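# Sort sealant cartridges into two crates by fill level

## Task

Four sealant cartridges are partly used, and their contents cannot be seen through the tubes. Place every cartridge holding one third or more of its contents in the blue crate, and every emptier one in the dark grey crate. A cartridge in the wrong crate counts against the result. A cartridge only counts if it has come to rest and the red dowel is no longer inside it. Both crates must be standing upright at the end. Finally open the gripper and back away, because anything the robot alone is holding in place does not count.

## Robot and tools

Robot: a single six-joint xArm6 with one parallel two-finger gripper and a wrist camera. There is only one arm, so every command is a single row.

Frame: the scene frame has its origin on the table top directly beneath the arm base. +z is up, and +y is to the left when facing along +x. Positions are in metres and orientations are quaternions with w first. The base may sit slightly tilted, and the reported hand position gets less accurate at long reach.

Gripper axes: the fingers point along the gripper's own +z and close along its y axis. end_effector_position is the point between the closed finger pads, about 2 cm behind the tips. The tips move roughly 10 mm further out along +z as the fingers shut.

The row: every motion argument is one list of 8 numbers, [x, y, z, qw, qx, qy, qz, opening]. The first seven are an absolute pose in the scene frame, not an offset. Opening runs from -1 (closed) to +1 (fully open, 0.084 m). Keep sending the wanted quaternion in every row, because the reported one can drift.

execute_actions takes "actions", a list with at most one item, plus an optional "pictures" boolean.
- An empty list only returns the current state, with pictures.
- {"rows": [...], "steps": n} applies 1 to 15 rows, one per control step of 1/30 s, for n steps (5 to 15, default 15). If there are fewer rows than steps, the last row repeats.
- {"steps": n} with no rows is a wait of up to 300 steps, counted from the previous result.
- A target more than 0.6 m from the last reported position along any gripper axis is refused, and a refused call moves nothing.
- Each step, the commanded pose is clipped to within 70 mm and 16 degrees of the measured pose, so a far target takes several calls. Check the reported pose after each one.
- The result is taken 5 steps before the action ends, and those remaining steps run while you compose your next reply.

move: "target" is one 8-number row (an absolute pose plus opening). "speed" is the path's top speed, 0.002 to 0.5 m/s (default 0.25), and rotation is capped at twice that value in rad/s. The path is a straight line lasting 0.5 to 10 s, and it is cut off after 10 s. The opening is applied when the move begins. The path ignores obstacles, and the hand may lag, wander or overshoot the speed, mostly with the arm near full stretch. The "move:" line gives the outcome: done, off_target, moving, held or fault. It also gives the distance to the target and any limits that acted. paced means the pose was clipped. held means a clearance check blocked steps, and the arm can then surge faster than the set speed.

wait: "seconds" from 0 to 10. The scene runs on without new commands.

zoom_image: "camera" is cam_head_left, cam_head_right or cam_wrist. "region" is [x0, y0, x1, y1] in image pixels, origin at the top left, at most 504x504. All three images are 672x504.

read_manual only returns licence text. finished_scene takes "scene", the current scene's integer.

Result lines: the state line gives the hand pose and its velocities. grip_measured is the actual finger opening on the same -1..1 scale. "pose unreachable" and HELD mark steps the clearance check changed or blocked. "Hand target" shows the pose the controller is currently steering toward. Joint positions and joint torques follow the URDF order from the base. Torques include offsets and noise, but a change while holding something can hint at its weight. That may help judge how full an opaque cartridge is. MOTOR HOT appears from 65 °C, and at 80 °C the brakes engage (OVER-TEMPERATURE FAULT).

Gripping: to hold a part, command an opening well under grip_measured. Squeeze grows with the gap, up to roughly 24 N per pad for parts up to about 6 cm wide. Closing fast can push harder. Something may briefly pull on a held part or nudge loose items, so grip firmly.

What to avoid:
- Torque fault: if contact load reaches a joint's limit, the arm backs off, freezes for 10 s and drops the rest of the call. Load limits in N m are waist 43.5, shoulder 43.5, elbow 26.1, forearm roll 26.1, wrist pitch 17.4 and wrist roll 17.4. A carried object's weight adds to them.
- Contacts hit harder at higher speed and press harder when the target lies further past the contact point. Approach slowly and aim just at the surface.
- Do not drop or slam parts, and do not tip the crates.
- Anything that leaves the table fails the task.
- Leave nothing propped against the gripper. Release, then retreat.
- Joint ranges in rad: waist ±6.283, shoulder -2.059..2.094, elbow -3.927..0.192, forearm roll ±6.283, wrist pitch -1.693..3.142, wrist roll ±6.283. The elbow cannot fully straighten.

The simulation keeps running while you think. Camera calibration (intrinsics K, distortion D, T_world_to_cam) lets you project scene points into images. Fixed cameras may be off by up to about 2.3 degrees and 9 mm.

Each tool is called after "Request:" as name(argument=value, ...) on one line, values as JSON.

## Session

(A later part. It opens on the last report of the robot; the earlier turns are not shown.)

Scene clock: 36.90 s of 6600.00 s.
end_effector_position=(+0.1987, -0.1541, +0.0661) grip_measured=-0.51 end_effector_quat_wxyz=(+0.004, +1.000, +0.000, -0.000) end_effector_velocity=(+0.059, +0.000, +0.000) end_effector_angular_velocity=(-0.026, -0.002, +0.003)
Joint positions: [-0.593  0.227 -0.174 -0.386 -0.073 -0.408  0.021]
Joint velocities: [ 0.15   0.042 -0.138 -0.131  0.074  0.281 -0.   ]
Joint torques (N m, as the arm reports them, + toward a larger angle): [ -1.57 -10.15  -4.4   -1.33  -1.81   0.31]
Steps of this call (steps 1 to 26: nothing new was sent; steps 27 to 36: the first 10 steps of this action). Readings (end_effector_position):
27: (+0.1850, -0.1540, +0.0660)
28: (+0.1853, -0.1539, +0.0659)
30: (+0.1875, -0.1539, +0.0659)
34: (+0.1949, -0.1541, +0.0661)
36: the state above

Request:
execute_actions(actions=[{"rows": [[0.207,-0.154,0.066,0,1,0,0,-0.9],[0.209,-0.154,0.066,0,1,0,0,-0.9],[0.211,-0.154,0.066,0,1,0,0,-0.9],[0.213,-0.154,0.066,0,1,0,0,-0.9],[0.215,-0.154,0.066,0,1,0,0,-0.9],[0.217,-0.154,0.066,0,1,0,0,-0.9],[0.219,-0.154,0.066,0,1,0,0,-0.9],[0.221,-0.154,0.066,0,1,0,0,-0.9],[0.223,-0.154,0.066,0,1,0,0,-0.9],[0.225,-0.154,0.066,0,1,0,0,-0.9]], "steps": 15}])

Scene clock: 37.40 s of 6600.00 s.
end_effector_position=(+0.2187, -0.1540, +0.0660) grip_measured=-0.51 end_effector_quat_wxyz=(+0.008, +1.000, +0.000, +0.000) end_effector_velocity=(+0.060, +0.000, +0.000) end_effector_angular_velocity=(-0.036, -0.007, +0.001)
Joint positions: [-0.552  0.244 -0.225 -0.461 -0.048 -0.291  0.021]
Joint velocities: [ 0.159  0.048 -0.14  -0.073  0.064  0.233  0.   ]
Joint torques (N m, as the arm reports them, + toward a larger angle): [ -0.75 -10.23  -4.54  -0.55  -1.66   0.44]
Off your previous action's commanded pose: 0.001 m, 1 deg at its last step (step 5 of this call).
Steps of this call (steps 1 to 5: the last 5 steps of your previous action; steps 6 to 15: the first 10 steps of this action). Readings (end_effector_position):
6: (+0.2046, -0.1540, +0.0659)
7: (+0.2050, -0.1539, +0.0658)
9: (+0.2073, -0.1538, +0.0658)
13: (+0.2148, -0.1540, +0.0660)
15: the state above

Request:
execute_actions(actions=[{"rows": [[0.227,-0.154,0.066,0,1,0,0,-0.9],[0.229,-0.154,0.066,0,1,0,0,-0.9],[0.231,-0.154,0.066,0,1,0,0,-0.9],[0.233,-0.154,0.066,0,1,0,0,-0.9],[0.235,-0.154,0.066,0,1,0,0,-0.9],[0.237,-0.154,0.066,0,1,0,0,-0.9],[0.239,-0.154,0.066,0,1,0,0,-0.9],[0.241,-0.154,0.066,0,1,0,0,-0.9],[0.243,-0.154,0.066,0,1,0,0,-0.9],[0.245,-0.154,0.066,0,1,0,0,-0.9]], "steps": 15}])

Request:
execute_actions(actions=[{"rows": [[0.247,-0.154,0.066,0,1,0,0,-0.9],[0.249,-0.154,0.066,0,1,0,0,-0.9],[0.251,-0.154,0.066,0,1,0,0,-0.9],[0.253,-0.154,0.066,0,1,0,0,-0.9],[0.255,-0.154,0.066,0,1,0,0,-0.9],[0.257,-0.154,0.066,0,1,0,0,-0.9],[0.259,-0.154,0.066,0,1,0,0,-0.9],[0.261,-0.154,0.066,0,1,0,0,-0.9],[0.263,-0.154,0.066,0,1,0,0,-0.9],[0.265,-0.154,0.066,0,1,0,0,-0.9]], "steps": 15}])

Scene clock: 38.83 s of 6600.00 s.
end_effector_position=(+0.2389, -0.1539, +0.0659) grip_measured=-0.51 end_effector_quat_wxyz=(+0.014, +1.000, +0.000, +0.002) end_effector_velocity=(+0.058, +0.001, +0.000) end_effector_angular_velocity=(-0.036, -0.006, +0.003)
Joint positions: [-0.5    0.262 -0.273 -0.481 -0.027 -0.219  0.021]
Joint velocities: [ 0.18   0.048 -0.13   0.081  0.061  0.098 -0.   ]
Joint torques (N m, as the arm reports them, + toward a larger angle): [ -1.26 -11.48  -4.98  -0.75  -1.94   0.27]
Off your previous action's commanded pose: 0.001 m, 1 deg at its last step (step 5 of this call).
Steps of this call (steps 1 to 5: the last 5 steps of your previous action; steps 6 to 33: nothing new was sent; steps 34 to 43: the first 10 steps of this action). Readings (end_effector_position):
34: (+0.2250, -0.1540, +0.0657)
35: (+0.2253, -0.1539, +0.0657)
37: (+0.2276, -0.1538, +0.0657)
41: (+0.2350, -0.1539, +0.0659)
43: the state above

Scene clock: 39.33 s of 6600.00 s.
end_effector_position=(+0.2548, -0.1519, +0.0645) grip_measured=-0.51 end_effector_quat_wxyz=(+0.018, +1.000, -0.001, -0.003) end_effector_velocity=(+0.081, -0.012, +0.010) end_effector_angular_velocity=(-0.058, -0.047, +0.017)
Joint positions: [-0.432  0.279 -0.312 -0.407  0.001 -0.222  0.022]
Joint velocities: [ 0.208  0.034 -0.165  0.243  0.064 -0.051 -0.   ]
Joint torques (N m, as the arm reports them, + toward a larger angle): [  2.57 -15.79 -13.36  -2.06  -6.82  -0.14]
Off your previous action's commanded pose: 0.003 m, 2 deg at its last step (step 5 of this call).
Steps of this call (steps 1 to 5: the last 5 steps of your previous action; steps 6 to 15: the first 10 steps of this action). Readings (end_effector_position):
6: (+0.2426, -0.1529, +0.0650)
7: (+0.2431, -0.1528, +0.0650)
9: (+0.2441, -0.1522, +0.0645)
13: (+0.2493, -0.1511, +0.0638)
15: the state above

Request:
execute_actions(actions=[{"rows": [[0.245,-0.154,0.066,0,1,0,0,-0.9],[0.240,-0.154,0.066,0,1,0,0,-0.9],[0.236,-0.154,0.066,0,1,0,0,-0.9]], "steps": 15}], pictures=true)

Scene clock: 42.47 s of 6600.00 s.
end_effector_position=(+0.2400, -0.1552, +0.0668) grip_measured=-0.51 end_effector_quat_wxyz=(+0.016, +1.000, +0.000, +0.002) end_effector_velocity=(-0.030, +0.005, -0.004) end_effector_angular_velocity=(+0.024, +0.031, +0.002)
Joint positions: [-0.464  0.256 -0.266 -0.341 -0.028 -0.324  0.021]
Joint velocities: [-0.07  -0.012  0.052 -0.078 -0.001  0.004  0.   ]
Joint torques (N m, as the arm reports them, + toward a larger angle): [ -0.73 -11.07  -5.21  -1.15  -1.79   0.31]
Off your previous action's commanded pose: 0.003 m, 2 deg at its last step (step 5 of this call).
Steps of this call (steps 1 to 5: the last 5 steps of your previous action; steps 6 to 84: nothing new was sent; steps 85 to 94: the first 10 steps of this action). Readings (end_effector_position):
85: (+0.2640, -0.1536, +0.0656)
86: (+0.2628, -0.1541, +0.0659)
88: (+0.2582, -0.1574, +0.0683)
92: (+0.2429, -0.1558, +0.0671)
94: the state above
camera_calibration (this result's frames):
cam_wrist: T_world_to_cam=[[0.00646539, -0.999427, 0.0332109, -0.124937], [-0.999922, -0.00610713, 0.0108776, 0.308282], [-0.0106685, -0.0332787, -0.999389, 0.193818], [0, 0, 0, 1]] pos_world=[0.311133, -0.116533, 0.194496]

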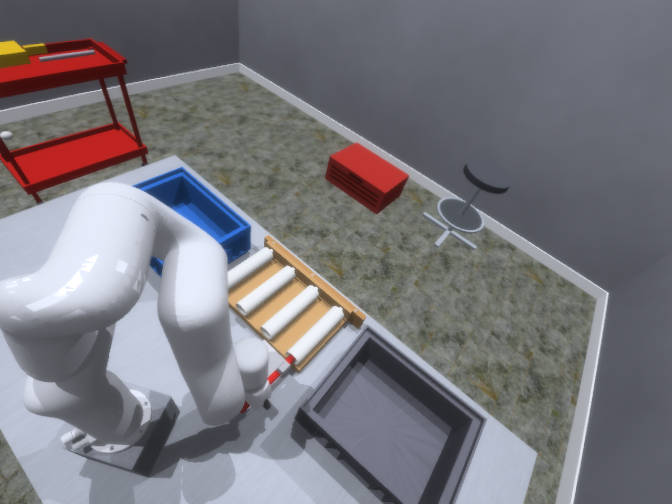

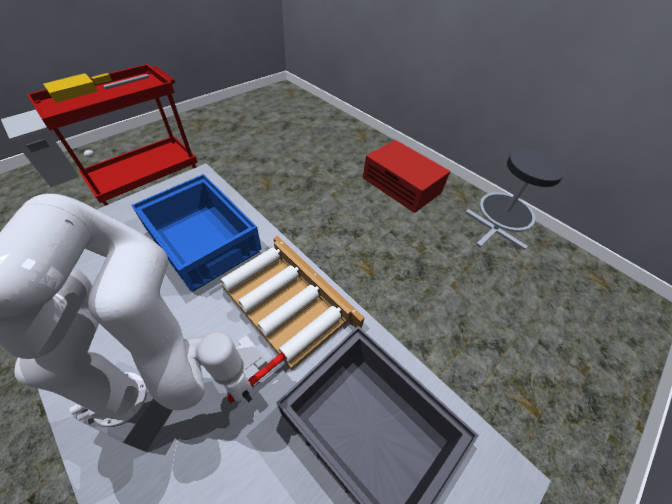

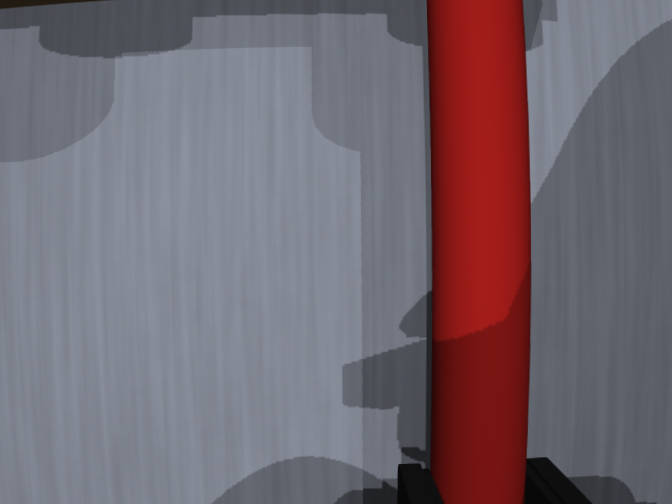

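Request:
move(target=[0.200, -0.154, 0.066, 0, 1, 0, 0, -0.9], speed=0.15)

Request:
move(target=[0.203, -0.039, 0.066, 0, 1, 0, 0, -0.9], speed=0.15)

Scene clock: 44.10 s of 6600.00 s.
end_effector_position=(+0.2001, -0.1541, +0.0658) grip_measured=-0.51 end_effector_quat_wxyz=(+0.003, +1.000, +0.000, -0.000) end_effector_velocity=(-0.002, +0.000, -0.000) end_effector_angular_velocity=(+0.008, -0.002, +0.001)
Joint positions: [-0.609  0.231 -0.184 -0.451 -0.068 -0.358  0.021]
Joint velocities: [-0.06   0.005 -0.011 -0.174  0.008  0.112 -0.   ]
Joint torques (N m, as the arm reports them, + toward a larger angle): [-0.4  -9.94 -4.09 -0.4  -1.8   0.38]
Hand target: +0.200, -0.154, +0.066; +0.002, +1.000, +0.000, -0.000
Off your previous action's commanded pose: 0.001 m, 2 deg at its last step (step 5 of this call).
Off the commanded pose: 0.000 m, 0 deg.
Kept back: nothing.
move: done
camera_calibration (this result's frames):
cam_wrist: T_world_to_cam=[[0.00611396, -0.999955, 0.00730667, -0.121817], [-0.99987, -0.00600435, 0.014931, 0.268097], [-0.0148864, -0.00739701, -0.999862, 0.19736], [0, 0, 0, 1]] pos_world=[0.271745, -0.118742, 0.19422]

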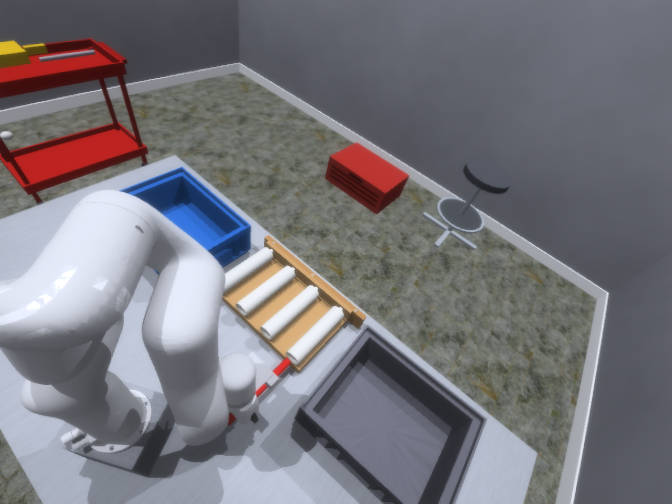

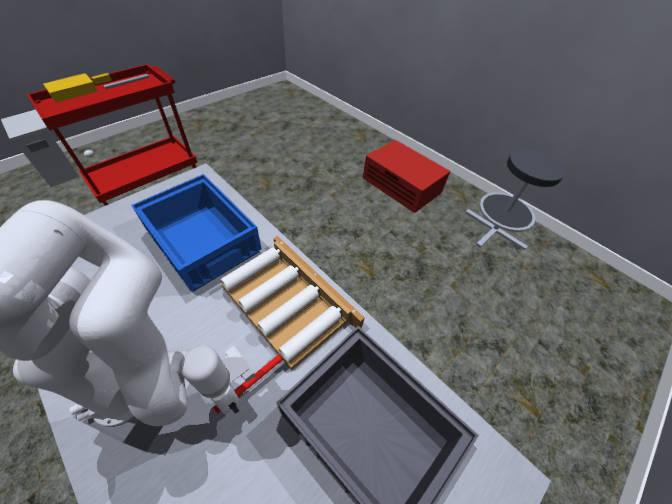

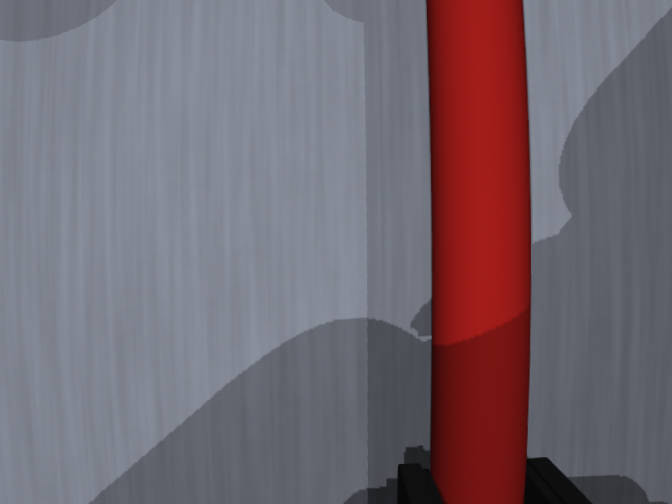

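Scene clock: 45.37 s of 6600.00 s.
end_effector_position=(+0.2038, -0.0384, +0.0659) grip_measured=-0.51 end_effector_quat_wxyz=(-0.002, +1.000, -0.000, +0.000) end_effector_velocity=(+0.000, +0.001, -0.000) end_effector_angular_velocity=(-0.021, -0.003, +0.001)
Joint positions: [-0.068  0.175 -0.023 -0.153 -0.179 -0.116  0.021]
Joint velocities: [ 0.082  0.002  0.007  0.137 -0.016 -0.054  0.   ]
Joint torques (N m, as the arm reports them, + toward a larger angle): [-0.78 -7.97 -2.79 -1.47 -1.77  0.26]
Hand target: +0.204, -0.038, +0.066; -0.001, +1.000, -0.000, +0.000
Off the commanded pose: 0.001 m, 0 deg.
Kept back: nothing.
move: done
camera_calibration (this result's frames):
cam_wrist: T_world_to_cam=[[0.00546885, -0.999984, -0.00165569, -0.00546724], [-0.999884, -0.00549179, 0.0141784, 0.272551], [-0.0141873, 0.00157796, -0.999898, 0.198585], [0, 0, 0, 1]] pos_world=[0.275367, -0.00428371, 0.194691]

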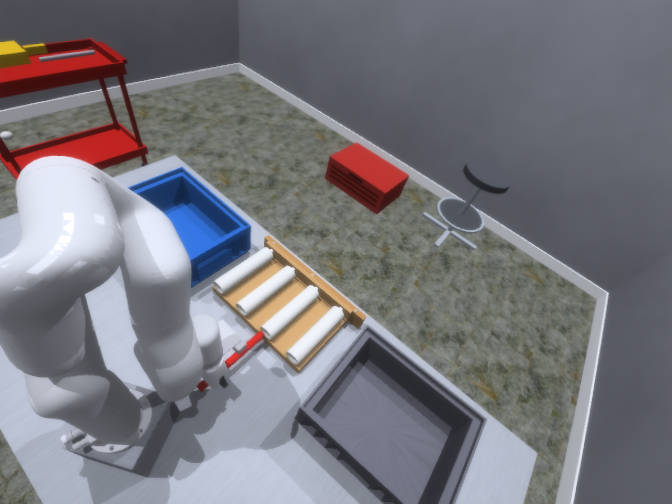

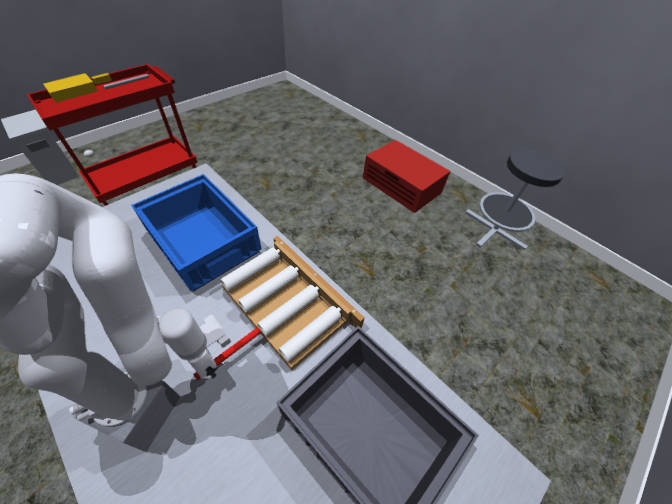

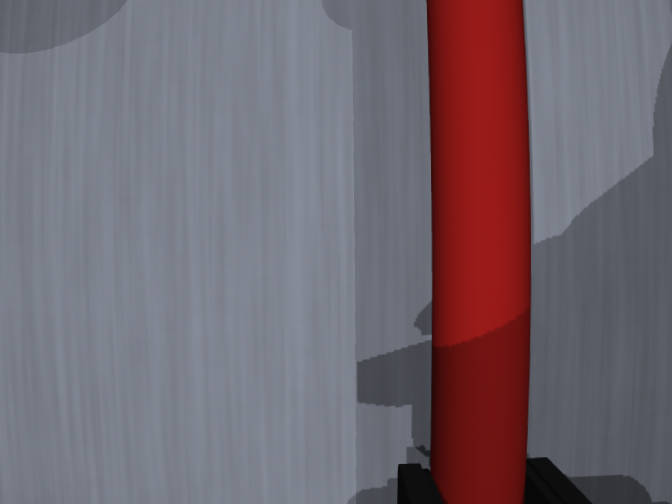

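Request:
zoom_image(camera="cam_head_left", region=[240, 310, 300, 370])

Request:
zoom_image(camera="cam_head_right", region=[235, 305, 295, 365])

Region (240, 310, 300, 370) of cam_head_left's 672x504 image, scaled by 8.400, with more detail than that image has.

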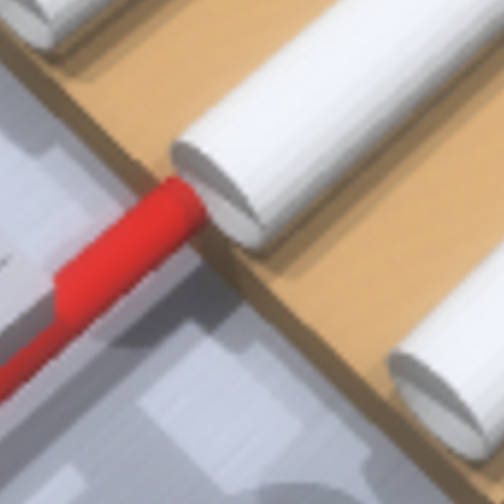

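Region (235, 305, 295, 365) of cam_head_right's 672x504 image, scaled by 8.400, with more detail than that image has.

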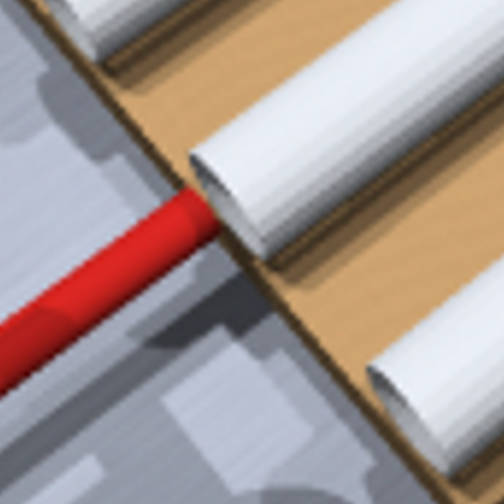

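Request:
execute_actions(actions=[{"rows": [[0.204,-0.040,0.066,0,1,0,0,-0.9],[0.204,-0.042,0.066,0,1,0,0,-0.9],[0.204,-0.044,0.066,0,1,0,0,-0.9],[0.204,-0.044,0.066,0,1,0,0,-0.9],[0.206,-0.044,0.066,0,1,0,0,-0.9],[0.208,-0.044,0.066,0,1,0,0,-0.9],[0.210,-0.044,0.066,0,1,0,0,-0.9],[0.212,-0.044,0.066,0,1,0,0,-0.9],[0.214,-0.044,0.066,0,1,0,0,-0.9],[0.216,-0.044,0.066,0,1,0,0,-0.9]], "steps": 15}])

Request:
execute_actions(actions=[{"rows": [[0.218,-0.044,0.066,0,1,0,0,-0.9],[0.220,-0.044,0.066,0,1,0,0,-0.9],[0.222,-0.044,0.066,0,1,0,0,-0.9],[0.224,-0.044,0.066,0,1,0,0,-0.9]], "steps": 13}], pictures=true)

Scene clock: 46.43 s of 6600.00 s.
end_effector_position=(+0.2102, -0.0439, +0.0661) grip_measured=-0.51 end_effector_quat_wxyz=(+0.000, +1.000, -0.000, +0.000) end_effector_velocity=(+0.057, -0.003, +0.002) end_effector_angular_velocity=(-0.007, -0.008, +0.008)
Joint positions: [-0.078  0.177 -0.044 -0.148 -0.16  -0.131  0.021]
Joint velocities: [ 0.032  0.018 -0.16  -0.087  0.131  0.113 -0.   ]
Joint torques (N m, as the arm reports them, + toward a larger angle): [-0.32 -8.31 -3.21 -1.04 -1.87  0.31]
Steps of this call (steps 1 to 22: nothing new was sent; steps 23 to 32: the first 10 steps of this action). Readings (end_effector_position):
23: (+0.2038, -0.0383, +0.0659)
24: (+0.2038, -0.0387, +0.0659)
26: (+0.2039, -0.0408, +0.0660)
30: (+0.2066, -0.0435, +0.0660)
32: the state above

Scene clock: 46.87 s of 6600.00 s.
end_effector_position=(+0.2235, -0.0442, +0.0662) grip_measured=-0.51 end_effector_quat_wxyz=(+0.001, +1.000, +0.000, +0.001) end_effector_velocity=(+0.012, +0.000, -0.001) end_effector_angular_velocity=(+0.004, +0.004, +0.001)
Joint positions: [-0.073  0.184 -0.083 -0.179 -0.13  -0.096  0.021]
Joint velocities: [-0.01   0.014 -0.042 -0.066  0.032  0.055 -0.   ]
Joint torques (N m, as the arm reports them, + toward a larger angle): [-1.34 -8.36 -2.83 -1.44 -1.69  0.39]
Off your previous action's commanded pose: 0.000 m, 0 deg at its last step (step 5 of this call).
Steps of this call (steps 1 to 5: the last 5 steps of your previous action; steps 6 to 13: the first 8 steps of this action). Readings (end_effector_position):
6: (+0.2158, -0.0441, +0.0661)
7: (+0.2160, -0.0440, +0.0660)
9: (+0.2183, -0.0439, +0.0660)
13: the state above
camera_calibration (this result's frames):
cam_wrist: T_world_to_cam=[[0.00613884, -0.999977, 0.00298809, -0.0117513], [-0.99989, -0.00609795, 0.0135051, 0.292253], [-0.0134865, -0.00307067, -0.999904, 0.198787], [0, 0, 0, 1]] pos_world=[0.294974, -0.00935844, 0.194856]

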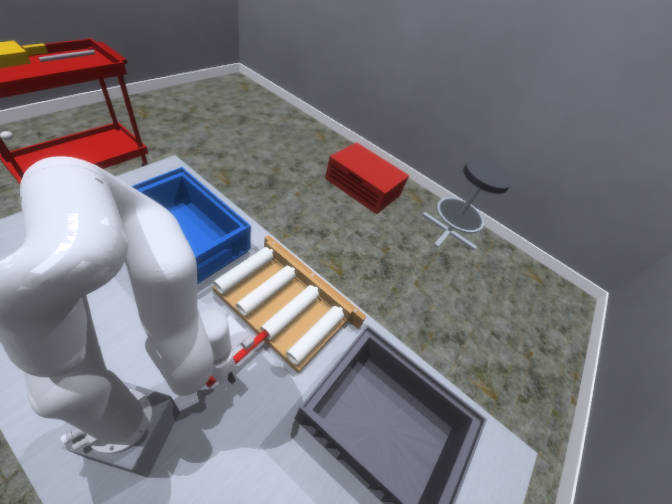

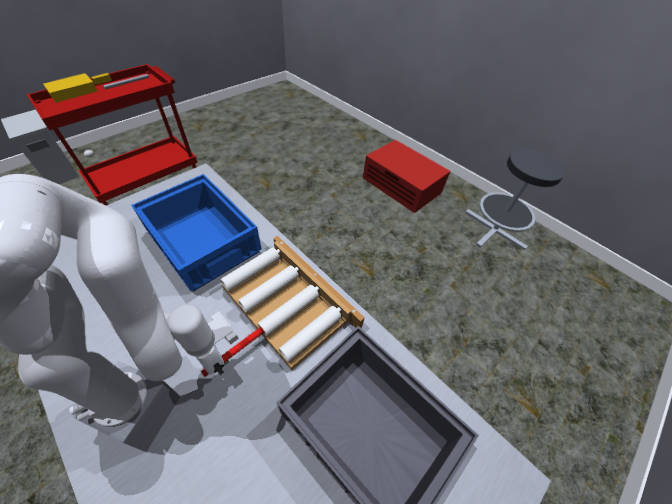

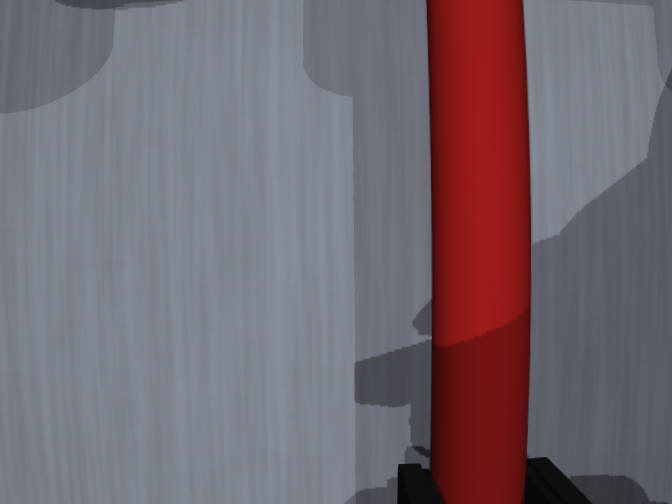

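Request:
execute_actions(actions=[{"rows": [[0.226,-0.044,0.066,0,1,0,0,-0.9],[0.228,-0.044,0.066,0,1,0,0,-0.9],[0.230,-0.044,0.066,0,1,0,0,-0.9],[0.232,-0.044,0.066,0,1,0,0,-0.9]], "steps": 13}])

Scene clock: 47.30 s of 6600.00 s.
end_effector_position=(+0.2316, -0.0442, +0.0662) grip_measured=-0.51 end_effector_quat_wxyz=(+0.001, +1.000, +0.000, +0.001) end_effector_velocity=(+0.011, +0.000, -0.001) end_effector_angular_velocity=(+0.004, +0.006, -0.001)
Joint positions: [-0.072  0.191 -0.108 -0.206 -0.112 -0.067  0.021]
Joint velocities: [-0.013  0.015 -0.042 -0.08   0.032  0.068 -0.   ]
Joint torques (N m, as the arm reports them, + toward a larger angle): [-0.81 -8.88 -2.73 -0.95 -1.93  0.74]
Off your previous action's commanded pose: 0.000 m, 0 deg at its last step (step 5 of this call).
Steps of this call (steps 1 to 5: the last 5 steps of your previous action; steps 6 to 13: the first 8 steps of this action). Readings (end_effector_position):
6: (+0.2238, -0.0440, +0.0660)
7: (+0.2242, -0.0440, +0.0659)
9: (+0.2265, -0.0439, +0.0659)
13: the state above

Request:
execute_actions(actions=[{"rows": [[0.234,-0.044,0.066,0,1,0,0,-0.9],[0.236,-0.044,0.066,0,1,0,0,-0.9],[0.238,-0.044,0.066,0,1,0,0,-0.9],[0.240,-0.044,0.066,0,1,0,0,-0.9]], "steps": 13}])

Scene clock: 47.73 s of 6600.00 s.
end_effector_position=(+0.2344, -0.0431, +0.0648) grip_measured=-0.51 end_effector_quat_wxyz=(-0.000, +1.000, -0.000, -0.005) end_effector_velocity=(+0.006, +0.001, -0.002) end_effector_angular_velocity=(+0.006, +0.017, -0.002)
Joint positions: [-0.074  0.199 -0.127 -0.24  -0.09  -0.034  0.021]
Joint velocities: [-0.024  0.019 -0.038 -0.113  0.037  0.09   0.   ]
Joint torques (N m, as the arm reports them, + toward a larger angle): [  0.19 -12.67  -9.69  -1.59  -4.9    0.01]
Off your previous action's commanded pose: 0.000 m, 0 deg at its last step (step 5 of this call).
Steps of this call (steps 1 to 5: the last 5 steps of your previous action; steps 6 to 13: the first 8 steps of this action). Readings (end_effector_position):
6: (+0.2319, -0.0440, +0.0660)
7: (+0.2322, -0.0440, +0.0659)
9: (+0.2333, -0.0437, +0.0656)
13: the state above

Request:
move(target=[0.202, -0.044, 0.066, 0, 1, 0, 0, -0.9], speed=0.15)

Request:
move(target=[0.203, 0.066, 0.066, 0, 1, 0, 0, -0.9], speed=0.15)

Request:
zoom_image(camera="cam_head_left", region=[210, 285, 270, 345])

Request:
zoom_image(camera="cam_head_right", region=[210, 280, 270, 340])

Scene clock: 48.80 s of 6600.00 s.
end_effector_position=(+0.2025, -0.0440, +0.0660) grip_measured=-0.51 end_effector_quat_wxyz=(-0.000, +1.000, +0.000, +0.000) end_effector_velocity=(-0.004, +0.001, -0.001) end_effector_angular_velocity=(-0.002, +0.006, -0.003)
Joint positions: [-0.086  0.175 -0.022 -0.137 -0.18  -0.15   0.021]
Joint velocities: [ 0.011  0.001  0.007  0.024 -0.003 -0.01  -0.   ]
Joint torques (N m, as the arm reports them, + toward a larger angle): [-0.59 -7.87 -2.86 -1.32 -1.69  0.33]
Hand target: +0.202, -0.044, +0.066; -0.000, +1.000, -0.000, +0.000
Off your previous action's commanded pose: 0.005 m, 1 deg at its last step (step 5 of this call).
Off the commanded pose: 0.001 m, 0 deg.
Kept back: nothing.
move: done
camera_calibration (this result's frames):
cam_wrist: T_world_to_cam=[[0.0060201, -0.999981, 0.00164718, -0.0113304], [-0.999886, -0.0059967, 0.0138594, 0.271275], [-0.0138493, -0.00173043, -0.999903, 0.198454], [0, 0, 0, 1]] pos_world=[0.27406, -0.00936006, 0.194693]

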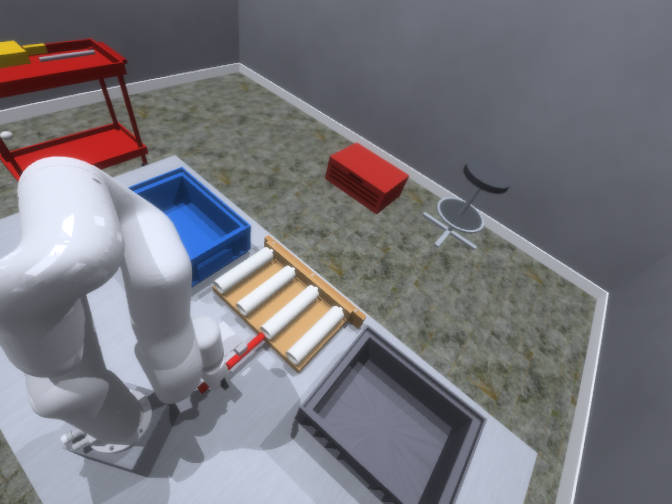

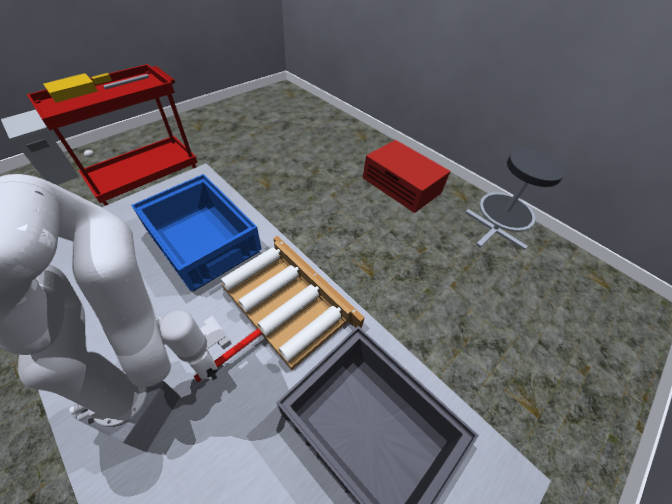

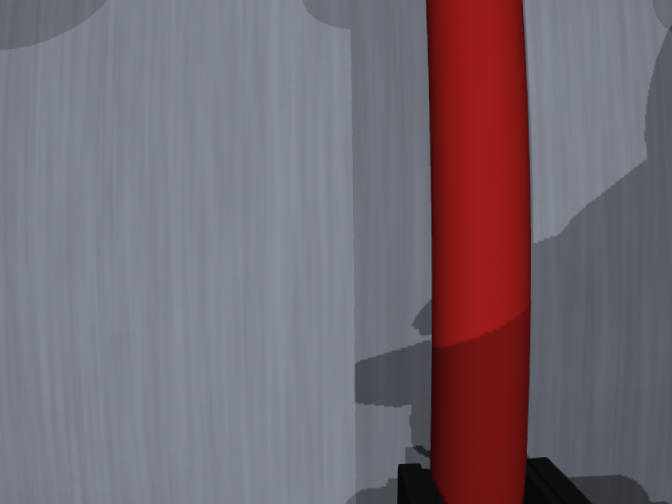

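Scene clock: 50.00 s of 6600.00 s.
end_effector_position=(+0.2032, +0.0666, +0.0660) grip_measured=-0.51 end_effector_quat_wxyz=(-0.001, +1.000, -0.000, -0.000) end_effector_velocity=(+0.000, +0.001, -0.000) end_effector_angular_velocity=(-0.011, -0.003, +0.002)
Joint positions: [ 0.489  0.167 -0.034 -0.054 -0.167  0.343  0.021]
Joint velocities: [ 0.048  0.001 -0.002  0.077  0.001 -0.03  -0.   ]
Joint torques (N m, as the arm reports them, + toward a larger angle): [-0.96 -7.95 -2.96 -1.31 -1.68  0.28]
Hand target: +0.203, +0.067, +0.066; -0.001, +1.000, -0.000, -0.000
Off the commanded pose: 0.001 m, 0 deg.
Kept back: nothing.
move: done
camera_calibration (this result's frames):
cam_wrist: T_world_to_cam=[[0.00537279, -0.999985, -0.000443004, 0.0995432], [-0.999868, -0.00537896, 0.015337, 0.272451], [-0.0153391, 0.000360543, -0.999882, 0.198785], [0, 0, 0, 1]] pos_world=[0.27493, 0.100936, 0.194627]

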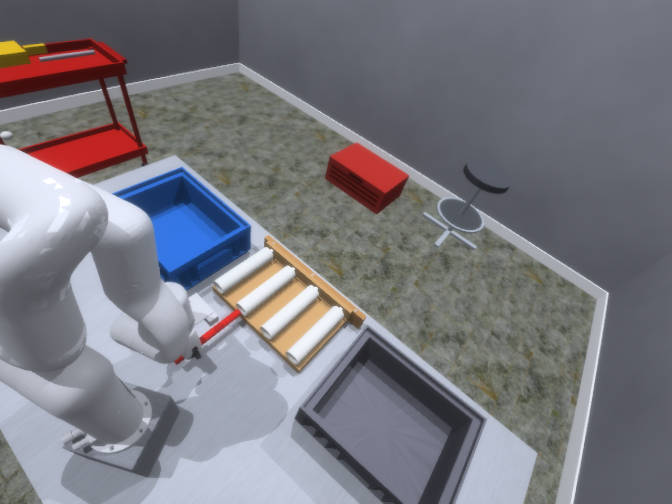

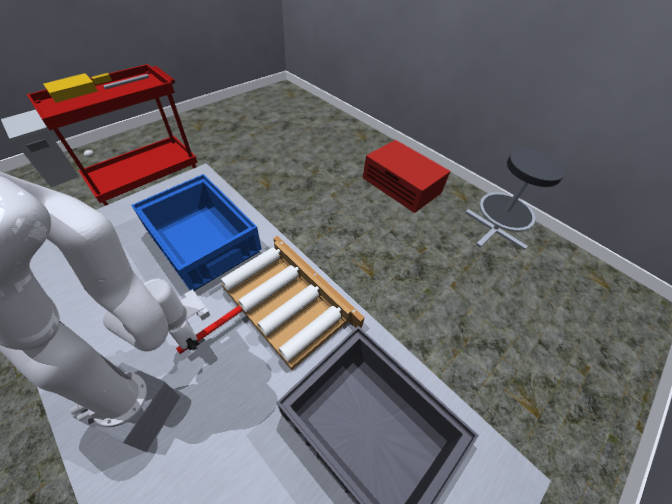

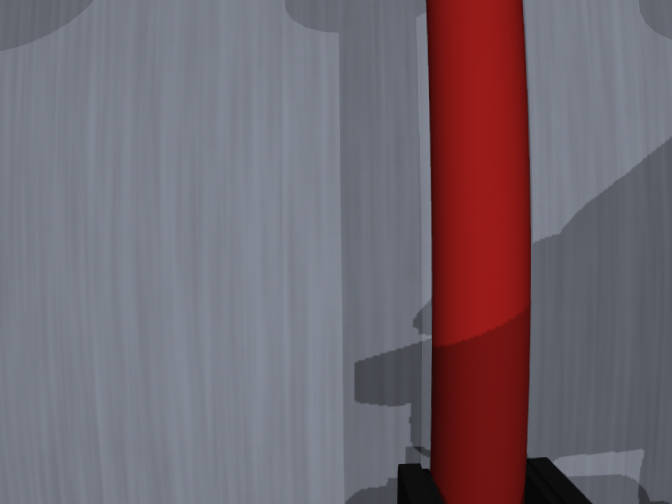

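Region (210, 285, 270, 345) of cam_head_left's 672x504 image, scaled by 8.400, with more detail than that image has.

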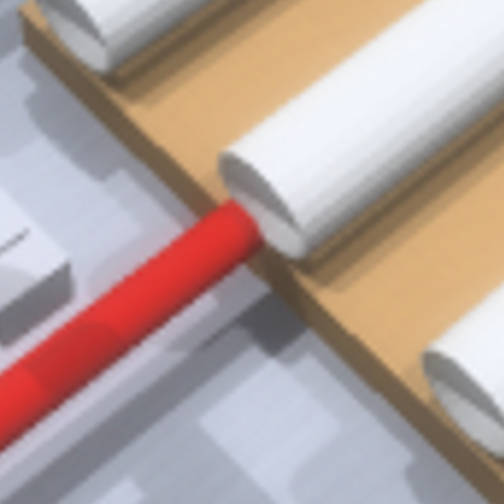

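Region (210, 280, 270, 340) of cam_head_right's 672x504 image, scaled by 8.400, with more detail than that image has.

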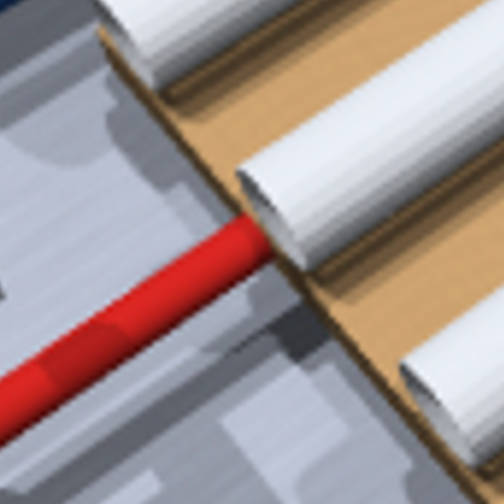

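Request:
execute_actions(actions=[{"rows": [[0.205,0.067,0.066,0,1,0,0,-0.9],[0.207,0.068,0.066,0,1,0,0,-0.9],[0.209,0.068,0.066,0,1,0,0,-0.9],[0.211,0.068,0.066,0,1,0,0,-0.9],[0.213,0.068,0.066,0,1,0,0,-0.9],[0.215,0.068,0.066,0,1,0,0,-0.9],[0.217,0.068,0.066,0,1,0,0,-0.9],[0.219,0.068,0.066,0,1,0,0,-0.9]], "steps": 15}])

Request:
execute_actions(actions=[{"rows": [[0.221,0.068,0.066,0,1,0,0,-0.9],[0.223,0.068,0.066,0,1,0,0,-0.9],[0.225,0.068,0.066,0,1,0,0,-0.9],[0.227,0.068,0.066,0,1,0,0,-0.9]], "steps": 13}])

Scene clock: 50.73 s of 6600.00 s.
end_effector_position=(+0.2168, +0.0680, +0.0663) grip_measured=-0.51 end_effector_quat_wxyz=(-0.000, +1.000, -0.000, +0.001) end_effector_velocity=(+0.042, +0.002, +0.001) end_effector_angular_velocity=(+0.002, -0.012, -0.005)
Joint positions: [ 0.482  0.172 -0.073 -0.048 -0.135  0.331  0.021]
Joint velocities: [-0.056  0.026 -0.115 -0.031  0.077 -0.02   0.   ]
Joint torques (N m, as the arm reports them, + toward a larger angle): [-0.72 -8.53 -2.38 -0.92 -1.54  0.48]
Steps of this call (steps 1 to 12: nothing new was sent; steps 13 to 22: the first 10 steps of this action). Readings (end_effector_position):
13: (+0.2033, +0.0668, +0.0660)
14: (+0.2036, +0.0668, +0.0660)
16: (+0.2056, +0.0673, +0.0660)
20: (+0.2132, +0.0679, +0.0662)
22: the state above

Scene clock: 51.17 s of 6600.00 s.
end_effector_position=(+0.2266, +0.0680, +0.0662) grip_measured=-0.51 end_effector_quat_wxyz=(+0.000, +1.000, -0.000, +0.001) end_effector_velocity=(+0.011, +0.000, -0.001) end_effector_angular_velocity=(+0.000, +0.005, +0.005)
Joint positions: [ 0.467  0.18  -0.101 -0.061 -0.114  0.328  0.021]
Joint velocities: [-0.026  0.014 -0.038 -0.036  0.029  0.004 -0.   ]
Joint torques (N m, as the arm reports them, + toward a larger angle): [-0.39 -8.86 -2.83 -0.88 -1.85  0.24]
Off your previous action's commanded pose: 0.000 m, 0 deg at its last step (step 5 of this call).
Steps of this call (steps 1 to 5: the last 5 steps of your previous action; steps 6 to 13: the first 8 steps of this action). Readings (end_effector_position):
6: (+0.2187, +0.0679, +0.0660)
7: (+0.2191, +0.0678, +0.0660)
9: (+0.2214, +0.0678, +0.0660)
13: the state above

Request:
execute_actions(actions=[{"rows": [[0.229,0.068,0.066,0,1,0,0,-0.9],[0.231,0.068,0.066,0,1,0,0,-0.9],[0.233,0.068,0.066,0,1,0,0,-0.9],[0.235,0.068,0.066,0,1,0,0,-0.9]], "steps": 13}])

Scene clock: 51.60 s of 6600.00 s.
end_effector_position=(+0.2346, +0.0681, +0.0662) grip_measured=-0.51 end_effector_quat_wxyz=(+0.000, +1.000, -0.000, +0.001) end_effector_velocity=(+0.011, -0.000, -0.001) end_effector_angular_velocity=(-0.000, +0.005, +0.002)
Joint positions: [ 0.453  0.187 -0.125 -0.075 -0.097  0.329  0.021]
Joint velocities: [-0.028  0.015 -0.038 -0.043  0.028  0.013  0.   ]
Joint torques (N m, as the arm reports them, + toward a larger angle): [-0.64 -9.1  -3.01 -0.89 -1.91  0.14]
Off your previous action's commanded pose: 0.000 m, 0 deg at its last step (step 5 of this call).
Steps of this call (steps 1 to 5: the last 5 steps of your previous action; steps 6 to 13: the first 8 steps of this action). Readings (end_effector_position):
6: (+0.2269, +0.0679, +0.0660)
7: (+0.2272, +0.0679, +0.0659)
9: (+0.2295, +0.0679, +0.0659)
13: the state above

Request:
execute_actions(actions=[{"rows": [[0.237,0.068,0.066,0,1,0,0,-0.9],[0.239,0.068,0.066,0,1,0,0,-0.9],[0.241,0.068,0.066,0,1,0,0,-0.9],[0.243,0.068,0.066,0,1,0,0,-0.9]], "steps": 13}])

Scene clock: 52.03 s of 6600.00 s.
end_effector_position=(+0.2426, +0.0680, +0.0662) grip_measured=-0.51 end_effector_quat_wxyz=(+0.000, +1.000, -0.000, +0.001) end_effector_velocity=(+0.011, -0.000, -0.001) end_effector_angular_velocity=(-0.000, +0.005, +0.001)
Joint positions: [ 0.44   0.194 -0.149 -0.094 -0.08   0.334  0.021]
Joint velocities: [-0.032  0.016 -0.039 -0.06   0.028  0.027  0.   ]
Joint torques (N m, as the arm reports them, + toward a larger angle): [-0.65 -9.54 -3.39 -0.9  -1.5  -0.04]
Off your previous action's commanded pose: 0.000 m, 0 deg at its last step (step 5 of this call).
Steps of this call (steps 1 to 5: the last 5 steps of your previous action; steps 6 to 13: the first 8 steps of this action). Readings (end_effector_position):
6: (+0.2349, +0.0679, +0.0660)
7: (+0.2352, +0.0679, +0.0659)
9: (+0.2375, +0.0679, +0.0659)
13: the state above

Request:
execute_actions(actions=[{"rows": [[0.245,0.068,0.066,0,1,0,0,-0.9],[0.247,0.068,0.066,0,1,0,0,-0.9],[0.249,0.068,0.066,0,1,0,0,-0.9],[0.251,0.068,0.066,0,1,0,0,-0.9]], "steps": 13}])

Scene clock: 52.47 s of 6600.00 s.
end_effector_position=(+0.2506, +0.0680, +0.0662) grip_measured=-0.51 end_effector_quat_wxyz=(+0.000, +1.000, -0.000, +0.001) end_effector_velocity=(+0.011, -0.000, -0.001) end_effector_angular_velocity=(-0.001, +0.005, +0.001)
Joint positions: [ 0.425  0.202 -0.174 -0.118 -0.063  0.344  0.021]
Joint velocities: [-0.035  0.017 -0.039 -0.078  0.027  0.043 -0.   ]
Joint torques (N m, as the arm reports them, + toward a larger angle): [-0.7  -9.88 -3.68 -0.91 -1.56  0.16]
Off your previous action's commanded pose: 0.000 m, 0 deg at its last step (step 5 of this call).
Steps of this call (steps 1 to 5: the last 5 steps of your previous action; steps 6 to 13: the first 8 steps of this action). Readings (end_effector_position):
6: (+0.2429, +0.0679, +0.0660)
7: (+0.2432, +0.0679, +0.0659)
9: (+0.2455, +0.0679, +0.0659)
13: the state above

Request:
execute_actions(actions=[{"rows": [[0.253,0.068,0.066,0,1,0,0,-0.9],[0.255,0.068,0.066,0,1,0,0,-0.9],[0.257,0.068,0.066,0,1,0,0,-0.9],[0.259,0.068,0.066,0,1,0,0,-0.9]], "steps": 13}])

Scene clock: 52.90 s of 6600.00 s.
end_effector_position=(+0.2586, +0.0680, +0.0662) grip_measured=-0.51 end_effector_quat_wxyz=(+0.001, +1.000, -0.000, +0.001) end_effector_velocity=(+0.011, -0.000, -0.001) end_effector_angular_velocity=(-0.001, +0.004, +0.002)
Joint positions: [ 0.41   0.21  -0.199 -0.151 -0.047  0.361  0.021]
Joint velocities: [-0.037  0.018 -0.039 -0.096  0.025  0.057  0.   ]
Joint torques (N m, as the arm reports them, + toward a larger angle): [ -0.94 -10.63  -3.77  -0.74  -1.72   0.19]
Off your previous action's commanded pose: 0.000 m, 0 deg at its last step (step 5 of this call).
Steps of this call (steps 1 to 5: the last 5 steps of your previous action; steps 6 to 13: the first 8 steps of this action). Readings (end_effector_position):
6: (+0.2509, +0.0679, +0.0660)
7: (+0.2512, +0.0679, +0.0659)
9: (+0.2535, +0.0679, +0.0659)
13: the state above

Request:
execute_actions(actions=[{"rows": [[0.261,0.068,0.066,0,1,0,0,-0.9],[0.263,0.068,0.066,0,1,0,0,-0.9],[0.265,0.068,0.066,0,1,0,0,-0.9],[0.267,0.068,0.066,0,1,0,0,-0.9]], "steps": 13}])

Scene clock: 53.33 s of 6600.00 s.
end_effector_position=(+0.2666, +0.0680, +0.0662) grip_measured=-0.51 end_effector_quat_wxyz=(+0.002, +1.000, -0.000, +0.002) end_effector_velocity=(+0.012, -0.000, -0.001) end_effector_angular_velocity=(-0.003, +0.000, +0.001)
Joint positions: [ 0.394  0.219 -0.224 -0.19  -0.032  0.384  0.021]
Joint velocities: [-0.031  0.019 -0.041 -0.088  0.023  0.056 -0.   ]
Joint torques (N m, as the arm reports them, + toward a larger angle): [ -0.05 -10.58  -4.04  -1.05  -1.73   0.45]
Off your previous action's commanded pose: 0.000 m, 0 deg at its last step (step 5 of this call).
Steps of this call (steps 1 to 5: the last 5 steps of your previous action; steps 6 to 13: the first 8 steps of this action). Readings (end_effector_position):
6: (+0.2589, +0.0679, +0.0660)
7: (+0.2592, +0.0679, +0.0659)
9: (+0.2615, +0.0679, +0.0659)
13: the state above

Request:
execute_actions(actions=[{"rows": [[0.269,0.068,0.066,0,1,0,0,-0.9],[0.271,0.068,0.066,0,1,0,0,-0.9],[0.273,0.068,0.066,0,1,0,0,-0.9],[0.275,0.068,0.066,0,1,0,0,-0.9]], "steps": 13}])

Scene clock: 53.77 s of 6600.00 s.
end_effector_position=(+0.2745, +0.0680, +0.0661) grip_measured=-0.51 end_effector_quat_wxyz=(+0.003, +1.000, -0.000, +0.002) end_effector_velocity=(+0.011, -0.000, -0.001) end_effector_angular_velocity=(-0.005, +0.002, +0.001)
Joint positions: [ 0.383  0.229 -0.249 -0.219 -0.017  0.403  0.021]
Joint velocities: [-0.011  0.018 -0.038 -0.029  0.023  0.018  0.   ]
Joint torques (N m, as the arm reports them, + toward a larger angle): [ -0.62 -10.91  -4.4   -1.14  -1.87   0.35]
Off your previous action's commanded pose: 0.000 m, 0 deg at its last step (step 5 of this call).
Steps of this call (steps 1 to 5: the last 5 steps of your previous action; steps 6 to 13: the first 8 steps of this action). Readings (end_effector_position):
6: (+0.2668, +0.0679, +0.0659)
7: (+0.2672, +0.0679, +0.0659)
9: (+0.2695, +0.0679, +0.0659)
13: the state above

Request:
execute_actions(actions=[{"rows": [[0.277,0.068,0.066,0,1,0,0,-0.9],[0.279,0.068,0.066,0,1,0,0,-0.9],[0.281,0.068,0.066,0,1,0,0,-0.9],[0.283,0.068,0.066,0,1,0,0,-0.9]], "steps": 13}])

Scene clock: 54.20 s of 6600.00 s.
end_effector_position=(+0.2825, +0.0681, +0.0661) grip_measured=-0.51 end_effector_quat_wxyz=(+0.004, +1.000, -0.000, +0.003) end_effector_velocity=(+0.012, -0.000, -0.001) end_effector_angular_velocity=(-0.005, +0.002, -0.001)
Joint positions: [ 0.381  0.238 -0.273 -0.219 -0.004  0.4    0.021]
Joint velocities: [ 0.013  0.017 -0.037  0.066  0.023 -0.052 -0.   ]
Joint torques (N m, as the arm reports them, + toward a larger angle): [ -0.59 -11.05  -4.55  -1.    -2.02   0.21]
Off your previous action's commanded pose: 0.000 m, 0 deg at its last step (step 5 of this call).
Steps of this call (steps 1 to 5: the last 5 steps of your previous action; steps 6 to 13: the first 8 steps of this action). Readings (end_effector_position):
6: (+0.2748, +0.0679, +0.0659)
7: (+0.2752, +0.0679, +0.0658)
9: (+0.2775, +0.0679, +0.0658)
13: the state above

Request:
execute_actions(actions=[{"rows": [[0.285,0.068,0.066,0,1,0,0,-0.9],[0.287,0.068,0.066,0,1,0,0,-0.9],[0.289,0.068,0.066,0,1,0,0,-0.9],[0.291,0.068,0.066,0,1,0,0,-0.9]], "steps": 13}])

Scene clock: 54.67 s of 6600.00 s.
end_effector_position=(+0.2905, +0.0681, +0.0661) grip_measured=-0.51 end_effector_quat_wxyz=(+0.005, +1.000, -0.000, +0.004) end_effector_velocity=(+0.010, -0.001, -0.001) end_effector_angular_velocity=(-0.004, +0.009, -0.002)
Joint positions: [ 0.389  0.247 -0.296 -0.177  0.011  0.366  0.021]
Joint velocities: [ 0.034  0.016 -0.035  0.159  0.028 -0.123 -0.   ]
Joint torques (N m, as the arm reports them, + toward a larger angle): [ -0.13 -11.25  -4.27  -0.95  -1.82   0.2 ]
Off your previous action's commanded pose: 0.000 m, 1 deg at its last step (step 5 of this call).
Steps of this call (steps 1 to 5: the last 5 steps of your previous action; step 6: nothing new was sent; steps 7 to 14: the first 8 steps of this action). Readings (end_effector_position):
7: (+0.2828, +0.0680, +0.0659)
8: (+0.2832, +0.0679, +0.0658)
10: (+0.2855, +0.0679, +0.0658)
14: the state above

Request:
execute_actions(actions=[{"rows": [[0.293,0.068,0.066,0,1,0,0,-0.9],[0.295,0.068,0.066,0,1,0,0,-0.9],[0.297,0.068,0.066,0,1,0,0,-0.9],[0.299,0.068,0.066,0,1,0,0,-0.9]], "steps": 13}])

Scene clock: 55.10 s of 6600.00 s.
end_effector_position=(+0.2985, +0.0681, +0.0662) grip_measured=-0.51 end_effector_quat_wxyz=(+0.006, +1.000, -0.000, +0.003) end_effector_velocity=(+0.013, -0.000, -0.000) end_effector_angular_velocity=(+0.004, +0.007, -0.003)
Joint positions: [ 0.404  0.256 -0.32  -0.098  0.027  0.303  0.021]
Joint velocities: [ 0.047  0.017 -0.04   0.24   0.03  -0.191  0.   ]
Joint torques (N m, as the arm reports them, + toward a larger angle): [ -0.41 -11.4   -4.62  -1.18  -1.58   0.45]
Off your previous action's commanded pose: 0.000 m, 1 deg at its last step (step 5 of this call).
Steps of this call (steps 1 to 5: the last 5 steps of your previous action; steps 6 to 13: the first 8 steps of this action). Readings (end_effector_position):
6: (+0.2908, +0.0680, +0.0659)
7: (+0.2911, +0.0680, +0.0658)
9: (+0.2934, +0.0680, +0.0658)
13: the state above

Request:
execute_actions(actions=[{"rows": [[0.301,0.068,0.066,0,1,0,0,-0.9],[0.303,0.068,0.066,0,1,0,0,-0.9],[0.305,0.068,0.066,0,1,0,0,-0.9],[0.307,0.068,0.066,0,1,0,0,-0.9]], "steps": 13}])

Scene clock: 56.20 s of 6600.00 s.
end_effector_position=(+0.3065, +0.0682, +0.0663) grip_measured=-0.51 end_effector_quat_wxyz=(+0.004, +1.000, -0.000, +0.002) end_effector_velocity=(+0.011, -0.000, -0.001) end_effector_angular_velocity=(+0.011, +0.012, -0.001)
Joint positions: [ 0.424  0.266 -0.347  0.02   0.046  0.205  0.021]
Joint velocities: [ 0.041  0.02  -0.045  0.251  0.034 -0.209 -0.   ]
Joint torques (N m, as the arm reports them, + toward a larger angle): [ -0.72 -12.18  -4.88  -0.69  -1.75   0.52]
Off your previous action's commanded pose: 0.000 m, 1 deg at its last step (step 5 of this call).
Steps of this call (steps 1 to 5: the last 5 steps of your previous action; steps 6 to 25: nothing new was sent; steps 26 to 33: the first 8 steps of this action). Readings (end_effector_position):
26: (+0.2990, +0.0680, +0.0660)
27: (+0.2992, +0.0680, +0.0659)
29: (+0.3014, +0.0680, +0.0659)
33: the state above

Request:
execute_actions(actions=[{"rows": [[0.309,0.068,0.066,0,1,0,0,-0.9],[0.311,0.068,0.066,0,1,0,0,-0.9],[0.313,0.068,0.066,0,1,0,0,-0.9],[0.315,0.068,0.066,0,1,0,0,-0.9]], "steps": 13}])

Scene clock: 56.63 s of 6600.00 s.
end_effector_position=(+0.3145, +0.0681, +0.0662) grip_measured=-0.51 end_effector_quat_wxyz=(+0.001, +1.000, -0.000, +0.001) end_effector_velocity=(+0.012, -0.000, -0.001) end_effector_angular_velocity=(+0.009, +0.004, -0.002)
Joint positions: [ 0.433  0.277 -0.374  0.097  0.063  0.136  0.021]
Joint velocities: [ 0.01   0.02  -0.043  0.116  0.026 -0.104 -0.   ]
Joint torques (N m, as the arm reports them, + toward a larger angle): [ -0.46 -12.46  -4.75  -1.01  -1.6    0.45]
Off your previous action's commanded pose: 0.000 m, 0 deg at its last step (step 5 of this call).
Steps of this call (steps 1 to 5: the last 5 steps of your previous action; steps 6 to 13: the first 8 steps of this action). Readings (end_effector_position):
6: (+0.3068, +0.0680, +0.0660)
7: (+0.3072, +0.0680, +0.0659)
9: (+0.3095, +0.0680, +0.0659)
13: the state above

Request:
execute_actions(actions=[{"rows": [[0.317,0.068,0.066,0,1,0,0,-0.9],[0.319,0.068,0.066,0,1,0,0,-0.9],[0.321,0.068,0.066,0,1,0,0,-0.9],[0.323,0.068,0.066,0,1,0,0,-0.9]], "steps": 13}])

Scene clock: 57.07 s of 6600.00 s.
end_effector_position=(+0.3226, +0.0680, +0.0662) grip_measured=-0.51 end_effector_quat_wxyz=(-0.000, +1.000, -0.000, +0.001) end_effector_velocity=(+0.012, -0.000, -0.001) end_effector_angular_velocity=(+0.000, +0.003, +0.000)
Joint positions: [ 0.428  0.288 -0.4    0.112  0.078  0.117  0.021]
Joint velocities: [-0.014  0.02  -0.041 -0.018  0.024  0.005  0.   ]
Joint torques (N m, as the arm reports them, + toward a larger angle): [ -0.72 -11.78  -5.46  -0.98  -1.9    0.29]
Off your previous action's commanded pose: 0.000 m, 0 deg at its last step (step 5 of this call).
Steps of this call (steps 1 to 5: the last 5 steps of your previous action; steps 6 to 13: the first 8 steps of this action). Readings (end_effector_position):
6: (+0.3149, +0.0680, +0.0660)
7: (+0.3152, +0.0680, +0.0659)
9: (+0.3175, +0.0679, +0.0659)
13: the state above

Request:
execute_actions(actions=[{"rows": [[0.325,0.068,0.066,0,1,0,0,-0.9],[0.327,0.068,0.066,0,1,0,0,-0.9],[0.329,0.068,0.066,0,1,0,0,-0.9],[0.331,0.068,0.066,0,1,0,0,-0.9]], "steps": 13}])

Scene clock: 57.53 s of 6600.00 s.
end_effector_position=(+0.3306, +0.0680, +0.0662) grip_measured=-0.51 end_effector_quat_wxyz=(-0.000, +1.000, -0.000, +0.001) end_effector_velocity=(+0.011, -0.000, -0.001) end_effector_angular_velocity=(-0.002, +0.005, +0.001)
Joint positions: [ 0.42   0.299 -0.426  0.1    0.092  0.121  0.021]
Joint velocities: [-0.015  0.02  -0.04  -0.033  0.025  0.017  0.   ]
Joint torques (N m, as the arm reports them, + toward a larger angle): [ -0.65 -12.67  -5.58  -1.09  -1.6    0.4 ]
Off your previous action's commanded pose: 0.000 m, 0 deg at its last step (step 5 of this call).
Steps of this call (steps 1 to 5: the last 5 steps of your previous action; step 6: nothing new was sent; steps 7 to 14: the first 8 steps of this action). Readings (end_effector_position):
7: (+0.3229, +0.0679, +0.0660)
8: (+0.3233, +0.0679, +0.0659)
10: (+0.3255, +0.0679, +0.0659)
14: the state above

Request:
execute_actions(actions=[{"rows": [[0.333,0.068,0.066,0,1,0,0,-0.9],[0.335,0.068,0.066,0,1,0,0,-0.9],[0.337,0.068,0.066,0,1,0,0,-0.9],[0.339,0.068,0.066,0,1,0,0,-0.9]], "steps": 13}])

Scene clock: 57.97 s of 6600.00 s.
end_effector_position=(+0.3386, +0.0680, +0.0662) grip_measured=-0.51 end_effector_quat_wxyz=(-0.000, +1.000, -0.000, +0.001) end_effector_velocity=(+0.011, -0.000, -0.001) end_effector_angular_velocity=(-0.002, +0.004, -0.000)
Joint positions: [ 0.412  0.311 -0.452  0.088  0.107  0.125  0.021]
Joint velocities: [-0.013  0.02  -0.041 -0.026  0.025  0.014  0.   ]
Joint torques (N m, as the arm reports them, + toward a larger angle): [ -1.12 -13.44  -5.46  -1.17  -1.65   0.31]
Off your previous action's commanded pose: 0.000 m, 0 deg at its last step (step 5 of this call).
Steps of this call (steps 1 to 5: the last 5 steps of your previous action; steps 6 to 13: the first 8 steps of this action). Readings (end_effector_position):
6: (+0.3309, +0.0679, +0.0660)
7: (+0.3312, +0.0679, +0.0659)
9: (+0.3335, +0.0679, +0.0659)
13: the state above

Request:
execute_actions(actions=[{"rows": [[0.341,0.068,0.066,0,1,0,0,-0.9],[0.343,0.068,0.066,0,1,0,0,-0.9],[0.345,0.068,0.066,0,1,0,0,-0.9],[0.347,0.068,0.066,0,1,0,0,-0.9]], "steps": 13}])

Scene clock: 58.40 s of 6600.00 s.
end_effector_position=(+0.3465, +0.0680, +0.0662) grip_measured=-0.51 end_effector_quat_wxyz=(-0.000, +1.000, -0.000, +0.001) end_effector_velocity=(+0.011, -0.000, -0.001) end_effector_angular_velocity=(-0.002, +0.005, +0.002)
Joint positions: [ 0.405  0.322 -0.479  0.079  0.122  0.128  0.021]
Joint velocities: [-0.011  0.021 -0.042 -0.018  0.027  0.006  0.   ]
Joint torques (N m, as the arm reports them, + toward a larger angle): [ -0.89 -13.42  -5.63  -0.85  -1.62   0.25]
Off your previous action's commanded pose: 0.000 m, 0 deg at its last step (step 5 of this call).
Steps of this call (steps 1 to 5: the last 5 steps of your previous action; steps 6 to 13: the first 8 steps of this action). Readings (end_effector_position):
6: (+0.3389, +0.0679, +0.0660)
7: (+0.3392, +0.0679, +0.0659)
9: (+0.3415, +0.0679, +0.0659)
13: the state above


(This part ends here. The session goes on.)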